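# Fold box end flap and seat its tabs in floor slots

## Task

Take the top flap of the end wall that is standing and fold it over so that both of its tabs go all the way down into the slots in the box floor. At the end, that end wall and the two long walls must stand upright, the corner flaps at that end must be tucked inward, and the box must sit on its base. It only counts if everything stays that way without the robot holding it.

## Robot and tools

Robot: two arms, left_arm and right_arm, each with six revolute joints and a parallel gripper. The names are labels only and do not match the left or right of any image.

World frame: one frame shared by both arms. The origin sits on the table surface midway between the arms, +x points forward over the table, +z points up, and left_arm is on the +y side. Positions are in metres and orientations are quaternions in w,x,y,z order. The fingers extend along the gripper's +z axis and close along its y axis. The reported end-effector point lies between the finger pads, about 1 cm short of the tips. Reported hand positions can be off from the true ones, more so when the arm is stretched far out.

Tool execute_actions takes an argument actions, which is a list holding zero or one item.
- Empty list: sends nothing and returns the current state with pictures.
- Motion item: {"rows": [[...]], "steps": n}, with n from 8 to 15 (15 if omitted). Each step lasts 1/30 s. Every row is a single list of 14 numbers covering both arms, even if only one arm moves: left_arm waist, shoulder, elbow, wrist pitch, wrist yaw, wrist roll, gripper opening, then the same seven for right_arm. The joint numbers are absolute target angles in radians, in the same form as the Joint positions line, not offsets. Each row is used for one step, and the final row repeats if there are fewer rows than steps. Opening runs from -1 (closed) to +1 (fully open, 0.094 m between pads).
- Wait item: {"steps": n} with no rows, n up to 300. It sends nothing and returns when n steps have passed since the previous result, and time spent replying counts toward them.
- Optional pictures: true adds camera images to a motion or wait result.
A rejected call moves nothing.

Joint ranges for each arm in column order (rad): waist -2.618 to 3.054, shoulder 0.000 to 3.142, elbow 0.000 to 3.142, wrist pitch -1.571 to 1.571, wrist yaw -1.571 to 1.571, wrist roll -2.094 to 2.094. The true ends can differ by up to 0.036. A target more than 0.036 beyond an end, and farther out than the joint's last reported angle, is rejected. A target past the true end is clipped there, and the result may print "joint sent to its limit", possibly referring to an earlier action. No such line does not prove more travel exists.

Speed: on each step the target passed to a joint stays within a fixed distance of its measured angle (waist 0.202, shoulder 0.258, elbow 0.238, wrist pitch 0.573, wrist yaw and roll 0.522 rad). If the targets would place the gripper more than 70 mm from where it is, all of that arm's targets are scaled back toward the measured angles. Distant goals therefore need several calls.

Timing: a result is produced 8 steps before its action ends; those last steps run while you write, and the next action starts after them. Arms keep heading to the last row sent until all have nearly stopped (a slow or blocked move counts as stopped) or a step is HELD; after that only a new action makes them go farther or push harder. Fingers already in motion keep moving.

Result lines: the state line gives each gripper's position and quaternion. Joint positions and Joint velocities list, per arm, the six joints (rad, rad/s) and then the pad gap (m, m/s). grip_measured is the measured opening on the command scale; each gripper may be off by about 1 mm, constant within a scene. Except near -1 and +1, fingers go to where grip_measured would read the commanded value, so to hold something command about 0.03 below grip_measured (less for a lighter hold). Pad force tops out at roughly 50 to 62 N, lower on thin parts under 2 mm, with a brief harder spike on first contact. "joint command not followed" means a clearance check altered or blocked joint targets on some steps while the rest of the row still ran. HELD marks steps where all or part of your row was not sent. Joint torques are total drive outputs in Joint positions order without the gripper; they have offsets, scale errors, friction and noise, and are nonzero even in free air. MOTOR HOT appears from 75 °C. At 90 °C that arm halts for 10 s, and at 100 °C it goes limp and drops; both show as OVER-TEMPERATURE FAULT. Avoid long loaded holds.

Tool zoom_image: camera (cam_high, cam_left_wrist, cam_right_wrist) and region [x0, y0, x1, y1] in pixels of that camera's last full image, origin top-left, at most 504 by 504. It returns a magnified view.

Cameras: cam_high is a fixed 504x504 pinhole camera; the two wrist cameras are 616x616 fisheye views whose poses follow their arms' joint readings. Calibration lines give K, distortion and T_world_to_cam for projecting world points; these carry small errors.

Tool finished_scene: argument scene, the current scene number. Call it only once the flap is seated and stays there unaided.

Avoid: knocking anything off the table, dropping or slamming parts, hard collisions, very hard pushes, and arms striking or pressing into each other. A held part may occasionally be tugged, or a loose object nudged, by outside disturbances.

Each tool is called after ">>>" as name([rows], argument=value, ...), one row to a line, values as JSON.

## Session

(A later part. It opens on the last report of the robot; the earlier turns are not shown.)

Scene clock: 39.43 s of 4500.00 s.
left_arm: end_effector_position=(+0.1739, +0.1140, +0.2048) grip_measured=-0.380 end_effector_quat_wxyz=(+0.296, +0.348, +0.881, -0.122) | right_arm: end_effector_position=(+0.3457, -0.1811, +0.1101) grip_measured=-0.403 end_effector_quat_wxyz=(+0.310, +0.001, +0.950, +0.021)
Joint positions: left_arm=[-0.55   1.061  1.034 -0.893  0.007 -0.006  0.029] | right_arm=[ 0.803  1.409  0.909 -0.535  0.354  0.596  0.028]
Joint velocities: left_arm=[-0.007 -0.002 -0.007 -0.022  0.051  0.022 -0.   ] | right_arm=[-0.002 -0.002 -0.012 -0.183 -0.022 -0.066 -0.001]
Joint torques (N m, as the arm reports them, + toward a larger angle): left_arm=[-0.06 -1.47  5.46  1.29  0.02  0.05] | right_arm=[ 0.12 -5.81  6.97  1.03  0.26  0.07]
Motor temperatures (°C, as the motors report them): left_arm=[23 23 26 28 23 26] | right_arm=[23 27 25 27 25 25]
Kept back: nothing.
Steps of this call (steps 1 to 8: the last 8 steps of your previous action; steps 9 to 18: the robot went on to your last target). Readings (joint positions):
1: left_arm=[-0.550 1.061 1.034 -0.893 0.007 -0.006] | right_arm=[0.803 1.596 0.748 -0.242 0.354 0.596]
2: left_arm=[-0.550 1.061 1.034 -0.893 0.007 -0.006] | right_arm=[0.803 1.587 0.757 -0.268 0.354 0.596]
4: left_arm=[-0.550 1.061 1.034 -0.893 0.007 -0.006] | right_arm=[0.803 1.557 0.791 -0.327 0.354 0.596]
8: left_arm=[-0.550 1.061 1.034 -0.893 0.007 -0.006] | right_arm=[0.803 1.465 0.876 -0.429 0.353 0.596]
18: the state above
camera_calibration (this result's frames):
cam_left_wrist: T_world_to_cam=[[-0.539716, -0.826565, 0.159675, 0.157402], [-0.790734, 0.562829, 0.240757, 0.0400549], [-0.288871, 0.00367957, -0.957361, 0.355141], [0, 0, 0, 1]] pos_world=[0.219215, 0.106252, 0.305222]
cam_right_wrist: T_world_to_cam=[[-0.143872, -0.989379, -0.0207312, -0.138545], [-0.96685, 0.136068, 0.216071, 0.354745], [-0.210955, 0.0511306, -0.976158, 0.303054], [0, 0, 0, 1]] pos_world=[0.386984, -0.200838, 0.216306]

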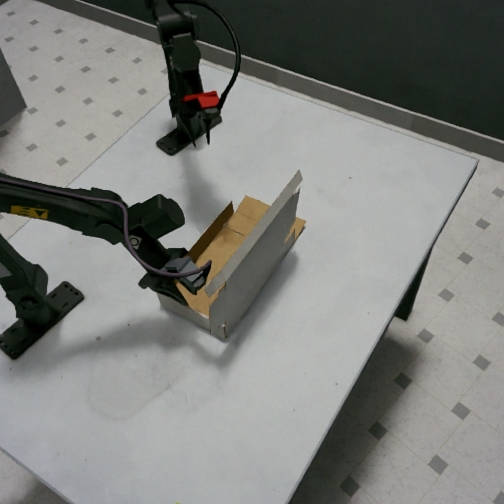

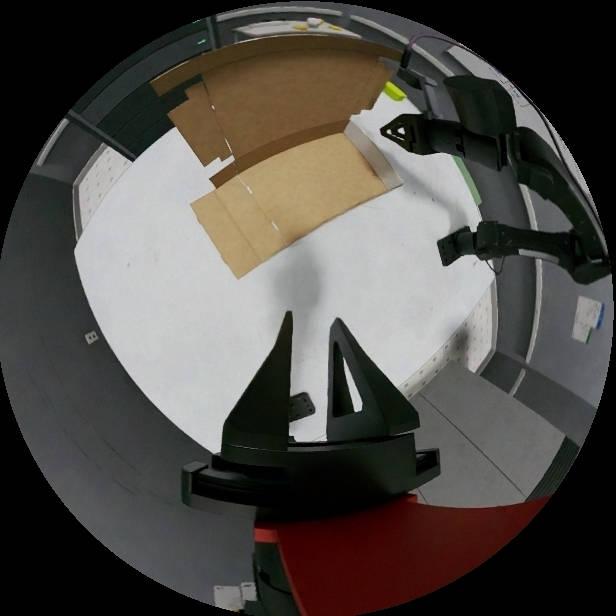

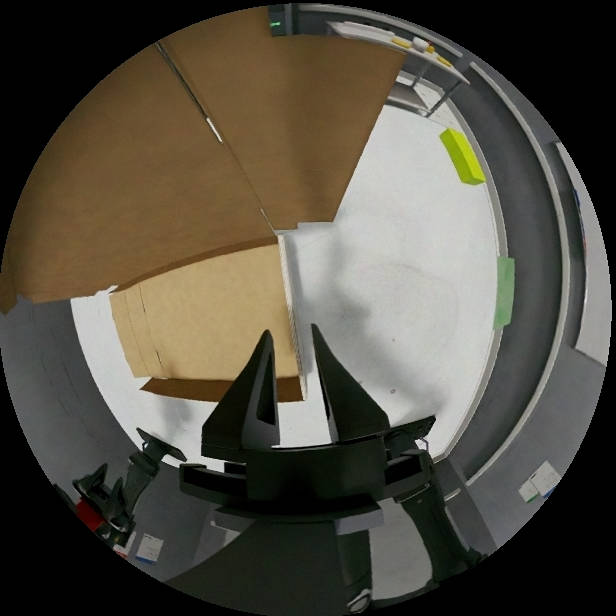

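>>> execute_actions([
  {"rows":[[-0.55,1.061,1.034,-0.9,0,0,-0.38,0.80,1.43,0.90,-0.52,0.36,0.6,-0.6],[-0.55,1.061,1.034,-0.9,0,0,-0.38,0.80,1.45,0.89,-0.50,0.36,0.6,-0.8],[-0.55,1.061,1.034,-0.9,0,0,-0.38,0.80,1.47,0.88,-0.48,0.36,0.6,-1],[-0.55,1.061,1.034,-0.9,0,0,-0.38,0.80,1.485,0.87,-0.46,0.36,0.6,-1],[-0.55,1.061,1.034,-0.9,0,0,-0.38,0.80,1.50,0.86,-0.44,0.36,0.6,-1],[-0.55,1.061,1.034,-0.9,0,0,-0.38,0.80,1.51,0.85,-0.43,0.36,0.6,-1],[-0.55,1.061,1.034,-0.9,0,0,-0.38,0.80,1.52,0.84,-0.42,0.36,0.6,-1]],"steps":15},
])

>>> execute_actions([
  {"steps":12},
], pictures=true)

Scene clock: 40.80 s of 4500.00 s.
left_arm: end_effector_position=(+0.1739, +0.1140, +0.2048) grip_measured=-0.380 end_effector_quat_wxyz=(+0.296, +0.348, +0.881, -0.122) | right_arm: end_effector_position=(+0.3519, -0.1759, +0.0880) grip_measured=-0.992 end_effector_quat_wxyz=(+0.303, -0.001, +0.953, +0.015)
Joint positions: left_arm=[-0.55   1.061  1.034 -0.893  0.007 -0.006  0.029] | right_arm=[ 0.803  1.482  0.89  -0.462  0.354  0.596  0.   ]
Joint velocities: left_arm=[-0.012 -0.002 -0.012 -0.095  0.022 -0.022 -0.001] | right_arm=[ 0.007  0.437 -0.315  0.403  0.007 -0.051  0.   ]
Joint torques (N m, as the arm reports them, + toward a larger angle): left_arm=[ 0.06 -1.63  5.6   1.3  -0.01  0.05] | right_arm=[-0.26 -5.42  3.99  0.94  0.27  0.06]
Motor temperatures (°C, as the motors report them): left_arm=[23 23 26 28 23 26] | right_arm=[23 27 25 27 25 25]
Steps of this call (steps 1 to 30: the robot went on to your last target; steps 31 to 34: nothing new was sent; steps 35 to 41: the first 7 steps of this action). Readings (joint positions):
35: left_arm=[-0.550 1.061 1.034 -0.893 0.007 -0.006] | right_arm=[0.803 1.409 0.909 -0.549 0.354 0.596]
36: left_arm=[-0.550 1.061 1.034 -0.893 0.007 -0.006] | right_arm=[0.803 1.413 0.909 -0.542 0.354 0.596]
38: left_arm=[-0.550 1.061 1.034 -0.893 0.007 -0.006] | right_arm=[0.803 1.434 0.909 -0.515 0.354 0.596]
41: the state above

Scene clock: 41.20 s of 4500.00 s.
left_arm: end_effector_position=(+0.1739, +0.1140, +0.2048) grip_measured=-0.380 end_effector_quat_wxyz=(+0.296, +0.348, +0.881, -0.122) | right_arm: end_effector_position=(+0.3503, -0.1778, +0.0712) grip_measured=-0.993 end_effector_quat_wxyz=(+0.295, -0.003, +0.956, +0.007)
Joint positions: left_arm=[-0.55   1.061  1.034 -0.893  0.007 -0.006  0.029] | right_arm=[ 0.803  1.515  0.859 -0.423  0.356  0.597  0.   ]
Joint velocities: left_arm=[-0.022  0.007 -0.002 -0.081  0.007 -0.037 -0.   ] | right_arm=[0.002 0.002 0.002 0.022 0.007 0.051 0.   ]
Joint torques (N m, as the arm reports them, + toward a larger angle): left_arm=[ 0.02 -1.72  5.7   1.32 -0.06  0.09] | right_arm=[-0.25 -6.13  4.63  1.12  0.25  0.06]
Motor temperatures (°C, as the motors report them): left_arm=[23 23 26 28 23 26] | right_arm=[23 27 25 27 25 25]
Kept back: nothing.
Steps of this call (steps 1 to 8: the last 8 steps of your previous action; steps 9 to 12: the robot went on to your last target). Readings (joint positions):
1: left_arm=[-0.550 1.061 1.034 -0.893 0.007 -0.006] | right_arm=[0.803 1.496 0.879 -0.451 0.354 0.596]
2: left_arm=[-0.550 1.061 1.034 -0.893 0.007 -0.006] | right_arm=[0.803 1.507 0.869 -0.447 0.354 0.596]
4: left_arm=[-0.550 1.061 1.034 -0.893 0.007 -0.006] | right_arm=[0.803 1.515 0.859 -0.439 0.356 0.597]
8: left_arm=[-0.550 1.061 1.034 -0.893 0.007 -0.006] | right_arm=[0.803 1.515 0.859 -0.426 0.356 0.597]
12: the state above
camera_calibration (this result's frames):
cam_left_wrist: T_world_to_cam=[[-0.539716, -0.826565, 0.159675, 0.157402], [-0.790734, 0.562829, 0.240757, 0.0400549], [-0.288871, 0.00367957, -0.957361, 0.355141], [0, 0, 0, 1]] pos_world=[0.219215, 0.106252, 0.305222]
cam_right_wrist: T_world_to_cam=[[-0.14542, -0.989285, 0.0129856, -0.137285], [-0.959183, 0.144188, 0.243267, 0.363928], [-0.242532, 0.0229202, -0.969873, 0.271499], [0, 0, 0, 1]] pos_world=[0.394957, -0.194511, 0.176571]

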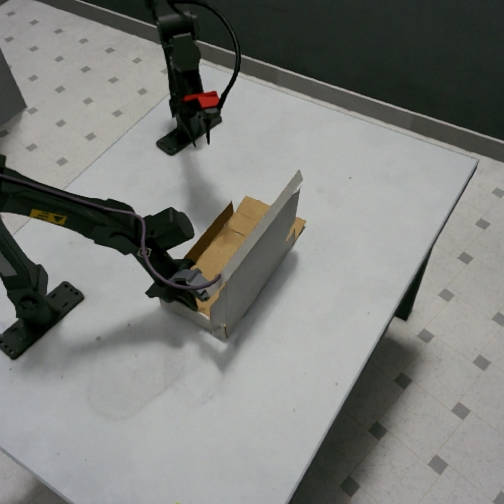

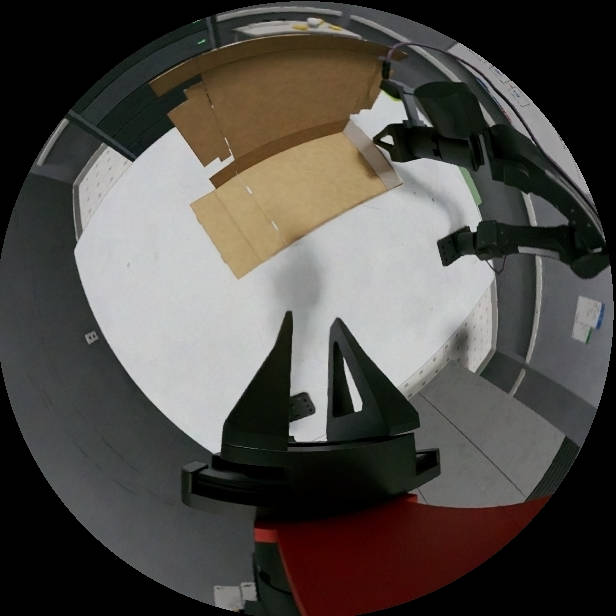

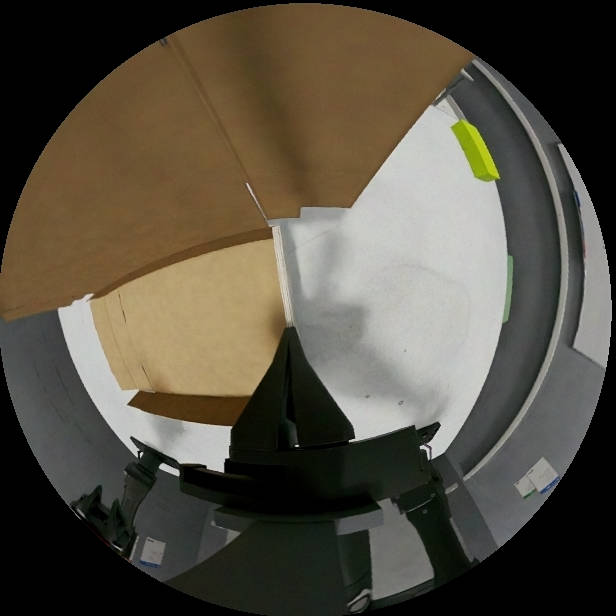

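Aligned. Lower slowly onto the fold.

>>> execute_actions([
  {"rows":[[-0.55,1.061,1.034,-0.9,0,0,-0.38,0.803,1.525,0.835,-0.41,0.36,0.6,-1],[-0.55,1.061,1.034,-0.9,0,0,-0.38,0.803,1.53,0.83,-0.40,0.36,0.6,-1],[-0.55,1.061,1.034,-0.9,0,0,-0.38,0.803,1.535,0.825,-0.39,0.36,0.6,-1],[-0.55,1.061,1.034,-0.9,0,0,-0.38,0.803,1.54,0.82,-0.38,0.36,0.6,-1],[-0.55,1.061,1.034,-0.9,0,0,-0.38,0.803,1.545,0.815,-0.37,0.36,0.6,-1],[-0.55,1.061,1.034,-0.9,0,0,-0.38,0.803,1.55,0.81,-0.36,0.36,0.6,-1],[-0.55,1.061,1.034,-0.9,0,0,-0.38,0.803,1.555,0.805,-0.35,0.36,0.6,-1],[-0.55,1.061,1.034,-0.9,0,0,-0.38,0.803,1.56,0.80,-0.34,0.36,0.6,-1],[-0.55,1.061,1.034,-0.9,0,0,-0.38,0.803,1.565,0.795,-0.33,0.36,0.6,-1],[-0.55,1.061,1.034,-0.9,0,0,-0.38,0.803,1.57,0.79,-0.32,0.36,0.6,-1]],"steps":15},
])

>>> execute_actions([
  {"steps":12},
], pictures=true)

Scene clock: 42.03 s of 4500.00 s.
left_arm: end_effector_position=(+0.1739, +0.1140, +0.2048) grip_measured=-0.380 end_effector_quat_wxyz=(+0.296, +0.348, +0.881, -0.122) | right_arm: end_effector_position=(+0.3541, -0.1755, +0.0688) grip_measured=-0.993 end_effector_quat_wxyz=(+0.304, -0.000, +0.953, +0.012)
Joint positions: left_arm=[-0.55   1.061  1.034 -0.893  0.007 -0.006  0.029] | right_arm=[ 0.803  1.523  0.845 -0.378  0.36   0.597  0.   ]
Joint velocities: left_arm=[-0.012  0.007 -0.012 -0.007 -0.066  0.007 -0.   ] | right_arm=[-0.012 -0.002 -0.051  0.242  0.154  0.007  0.   ]
Joint torques (N m, as the arm reports them, + toward a larger angle): left_arm=[ 0.09 -1.7   5.36  1.27  0.01  0.03] | right_arm=[-0.06 -3.85  3.33  1.04  0.04  0.05]
Motor temperatures (°C, as the motors report them): left_arm=[23 23 26 28 23 26] | right_arm=[23 27 25 27 25 25]
Steps of this call (steps 1 to 18: the robot went on to your last target; steps 19 to 25: the first 7 steps of this action). Readings (joint positions):
19: left_arm=[-0.550 1.061 1.034 -0.893 0.007 -0.006] | right_arm=[0.803 1.515 0.859 -0.421 0.356 0.597]
20: left_arm=[-0.550 1.061 1.034 -0.893 0.007 -0.006] | right_arm=[0.803 1.515 0.859 -0.419 0.356 0.597]
22: left_arm=[-0.550 1.061 1.034 -0.893 0.007 -0.006] | right_arm=[0.803 1.516 0.857 -0.407 0.356 0.597]
25: the state above

Scene clock: 42.43 s of 4500.00 s.
left_arm: end_effector_position=(+0.1739, +0.1140, +0.2048) grip_measured=-0.380 end_effector_quat_wxyz=(+0.296, +0.348, +0.881, -0.122) | right_arm: end_effector_position=(+0.3636, -0.1725, +0.0693) grip_measured=-0.993 end_effector_quat_wxyz=(+0.327, +0.007, +0.945, +0.018)
Joint positions: left_arm=[-0.55   1.061  1.034 -0.893  0.007 -0.006  0.029] | right_arm=[ 0.803  1.537  0.829 -0.3    0.383  0.597  0.   ]
Joint velocities: left_arm=[-0.002 -0.007 -0.012  0.081 -0.007 -0.007 -0.001] | right_arm=[ 0.012 -0.012  0.007 -0.022  0.007 -0.022  0.001]
Joint torques (N m, as the arm reports them, + toward a larger angle): left_arm=[ 0.   -1.57  5.57  1.26 -0.03  0.07] | right_arm=[-0.02 -3.92  3.28  0.99 -0.05  0.06]
Motor temperatures (°C, as the motors report them): left_arm=[23 23 26 28 23 26] | right_arm=[23 27 25 27 25 25]
Kept back: nothing.
Steps of this call (steps 1 to 8: the last 8 steps of your previous action; steps 9 to 12: the robot went on to your last target). Readings (joint positions):
1: left_arm=[-0.550 1.061 1.034 -0.893 0.007 -0.006] | right_arm=[0.803 1.524 0.843 -0.367 0.362 0.597]
2: left_arm=[-0.550 1.061 1.034 -0.893 0.007 -0.006] | right_arm=[0.803 1.527 0.840 -0.355 0.365 0.597]
4: left_arm=[-0.550 1.061 1.034 -0.893 0.007 -0.006] | right_arm=[0.803 1.530 0.834 -0.333 0.373 0.597]
8: left_arm=[-0.550 1.061 1.034 -0.893 0.007 -0.006] | right_arm=[0.803 1.536 0.830 -0.308 0.381 0.597]
12: the state above
camera_calibration (this result's frames):
cam_left_wrist: T_world_to_cam=[[-0.539716, -0.826565, 0.159675, 0.157402], [-0.790734, 0.562829, 0.240757, 0.0400549], [-0.288871, 0.00367957, -0.957361, 0.355141], [0, 0, 0, 1]] pos_world=[0.219215, 0.106252, 0.305222]
cam_right_wrist: T_world_to_cam=[[-0.158319, -0.987091, -0.0242006, -0.12243], [-0.971783, 0.15143, 0.180851, 0.386585], [-0.174852, 0.05215, -0.983213, 0.254113], [0, 0, 0, 1]] pos_world=[0.400726, -0.192642, 0.17697]

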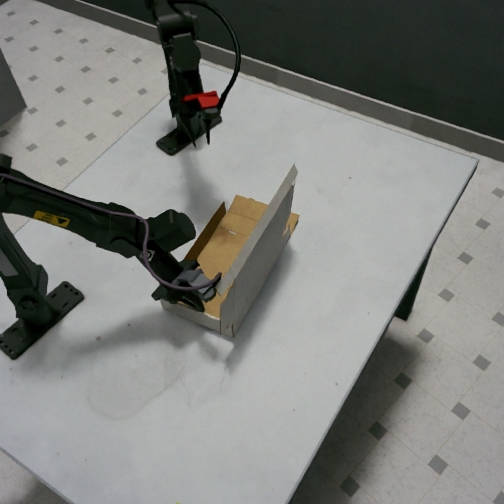

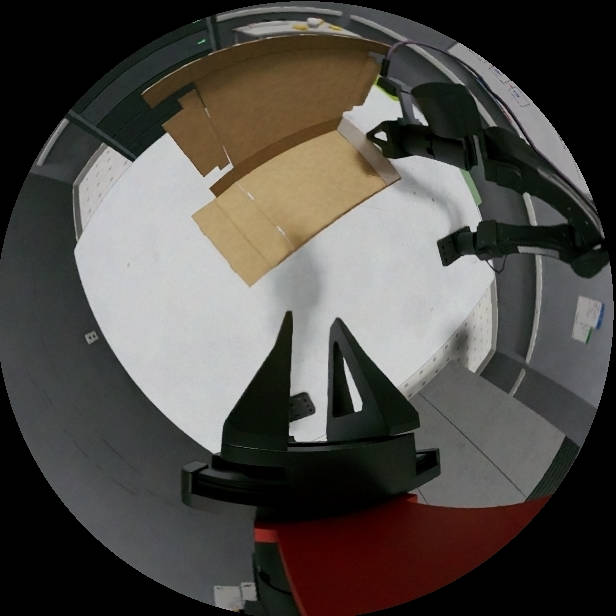

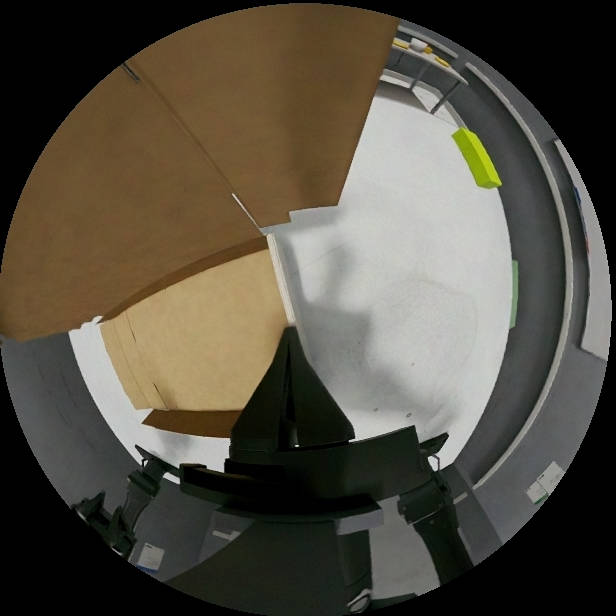

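Box just slid; wall solid. Lift off.

>>> execute_actions([
  {"rows":[[-0.55,1.061,1.034,-0.9,0,0,-0.38,0.803,1.52,0.84,-0.31,0.37,0.6,-1],[-0.55,1.061,1.034,-0.9,0,0,-0.38,0.803,1.49,0.85,-0.33,0.37,0.6,-1],[-0.55,1.061,1.034,-0.9,0,0,-0.38,0.803,1.45,0.86,-0.37,0.37,0.6,-1],[-0.55,1.061,1.034,-0.9,0,0,-0.38,0.803,1.41,0.87,-0.42,0.37,0.6,-1],[-0.55,1.061,1.034,-0.9,0,0,-0.38,0.803,1.37,0.87,-0.47,0.37,0.6,-1],[-0.55,1.061,1.034,-0.9,0,0,-0.38,0.803,1.33,0.87,-0.52,0.37,0.6,-1],[-0.55,1.061,1.034,-0.9,0,0,-0.38,0.803,1.3,0.87,-0.56,0.37,0.6,-1]],"steps":12},
])

>>> execute_actions([
  {"steps":14},
], pictures=true)

>>> zoom_image(camera="cam_left_wrist", region=[325, 105, 415, 195])

Scene clock: 43.10 s of 4500.00 s.
left_arm: end_effector_position=(+0.1739, +0.1140, +0.2048) grip_measured=-0.380 end_effector_quat_wxyz=(+0.296, +0.348, +0.881, -0.122) | right_arm: end_effector_position=(+0.3603, -0.1736, +0.0780) grip_measured=-0.993 end_effector_quat_wxyz=(+0.330, +0.007, +0.944, +0.024)
Joint positions: left_arm=[-0.55   1.061  1.034 -0.893  0.007 -0.006  0.029] | right_arm=[ 0.803  1.5    0.828 -0.325  0.375  0.597  0.   ]
Joint velocities: left_arm=[-0.002 -0.012 -0.002  0.007 -0.022  0.007 -0.001] | right_arm=[-0.007 -0.696 -0.002 -0.637 -0.139 -0.022  0.   ]
Joint torques (N m, as the arm reports them, + toward a larger angle): left_arm=[-0.17 -1.91  5.68  1.3   0.02  0.02] | right_arm=[ -0.02 -11.     8.77   1.17   0.31   0.04]
Motor temperatures (°C, as the motors report them): left_arm=[23 23 26 28 23 26] | right_arm=[23 27 25 27 25 25]
Steps of this call (steps 1 to 16: the robot went on to your last target; steps 17 to 20: the first 4 steps of this action). Readings (joint positions):
17: left_arm=[-0.550 1.061 1.034 -0.893 0.007 -0.006] | right_arm=[0.803 1.536 0.828 -0.297 0.384 0.597]
18: left_arm=[-0.550 1.061 1.034 -0.893 0.007 -0.006] | right_arm=[0.803 1.531 0.828 -0.298 0.383 0.597]
20: the state above

Scene clock: 43.57 s of 4500.00 s.
left_arm: end_effector_position=(+0.1739, +0.1140, +0.2048) grip_measured=-0.380 end_effector_quat_wxyz=(+0.296, +0.348, +0.881, -0.122) | right_arm: end_effector_position=(+0.3376, -0.1910, +0.1273) grip_measured=-0.993 end_effector_quat_wxyz=(+0.338, +0.009, +0.940, +0.035)
Joint positions: left_arm=[-0.55   1.061  1.034 -0.893  0.007 -0.006  0.029] | right_arm=[ 0.803  1.298  0.856 -0.527  0.368  0.597  0.   ]
Joint velocities: left_arm=[ 0.002  0.012  0.007 -0.081  0.022 -0.051  0.   ] | right_arm=[ 0.002 -0.017 -0.012 -0.022 -0.066 -0.037 -0.   ]
Joint torques (N m, as the arm reports them, + toward a larger angle): left_arm=[ 0.15 -1.62  5.51  1.28  0.    0.07] | right_arm=[-0.02 -4.61  7.29  1.1   0.22  0.06]
Motor temperatures (°C, as the motors report them): left_arm=[23 23 26 28 23 26] | right_arm=[23 27 25 27 25 25]
Kept back: nothing.
Steps of this call (steps 1 to 8: the last 8 steps of your previous action; steps 9 to 14: the robot went on to your last target). Readings (joint positions):
1: left_arm=[-0.550 1.061 1.034 -0.893 0.007 -0.006] | right_arm=[0.803 1.470 0.828 -0.350 0.371 0.597]
2: left_arm=[-0.550 1.061 1.034 -0.893 0.007 -0.006] | right_arm=[0.803 1.432 0.828 -0.379 0.370 0.597]
4: left_arm=[-0.550 1.061 1.034 -0.893 0.007 -0.006] | right_arm=[0.803 1.353 0.834 -0.440 0.369 0.597]
8: left_arm=[-0.550 1.061 1.034 -0.893 0.007 -0.006] | right_arm=[0.803 1.298 0.856 -0.486 0.369 0.597]
14: the state above
camera_calibration (this result's frames):
cam_left_wrist: T_world_to_cam=[[-0.539716, -0.826565, 0.159675, 0.157402], [-0.790734, 0.562829, 0.240757, 0.0400549], [-0.288871, 0.00367957, -0.957361, 0.355141], [0, 0, 0, 1]] pos_world=[0.219215, 0.106252, 0.305222]
cam_right_wrist: T_world_to_cam=[[-0.149488, -0.986841, -0.0616287, -0.141585], [-0.976815, 0.137734, 0.163893, 0.354819], [-0.153248, 0.0846998, -0.984551, 0.306581], [0, 0, 0, 1]] pos_world=[0.37241, -0.214559, 0.234967]

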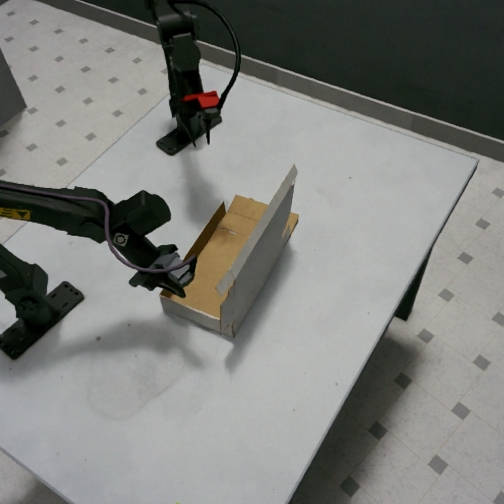

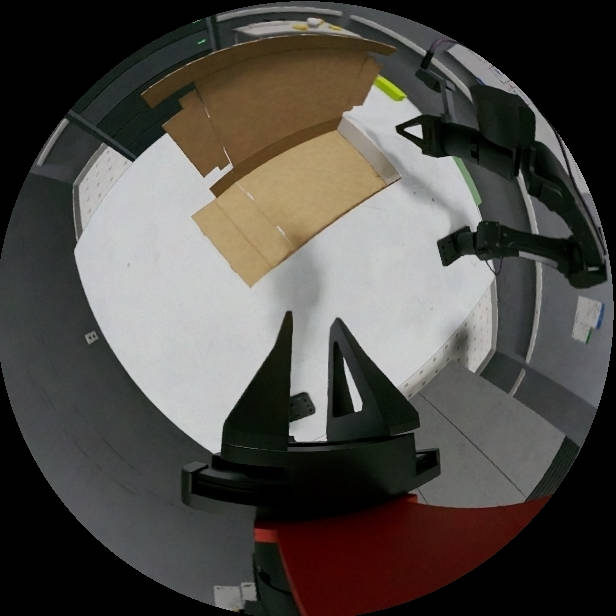

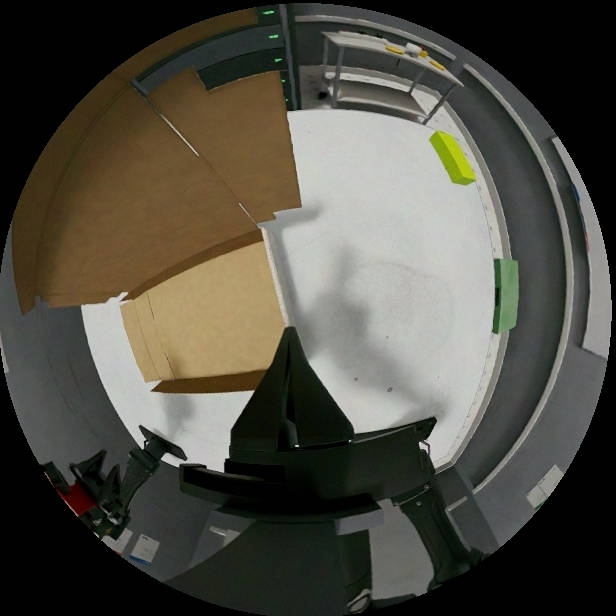

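Region (325, 105, 415, 195) of cam_left_wrist's 616x616 image, scaled by 5.600, with more detail than that image has.

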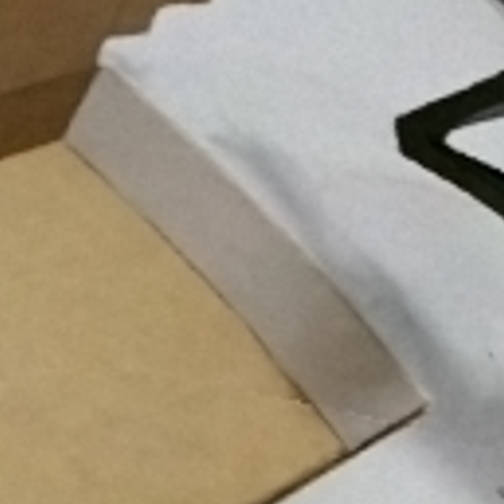

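>>> finished_scene(scene=1)

The scene is finished: the task was done.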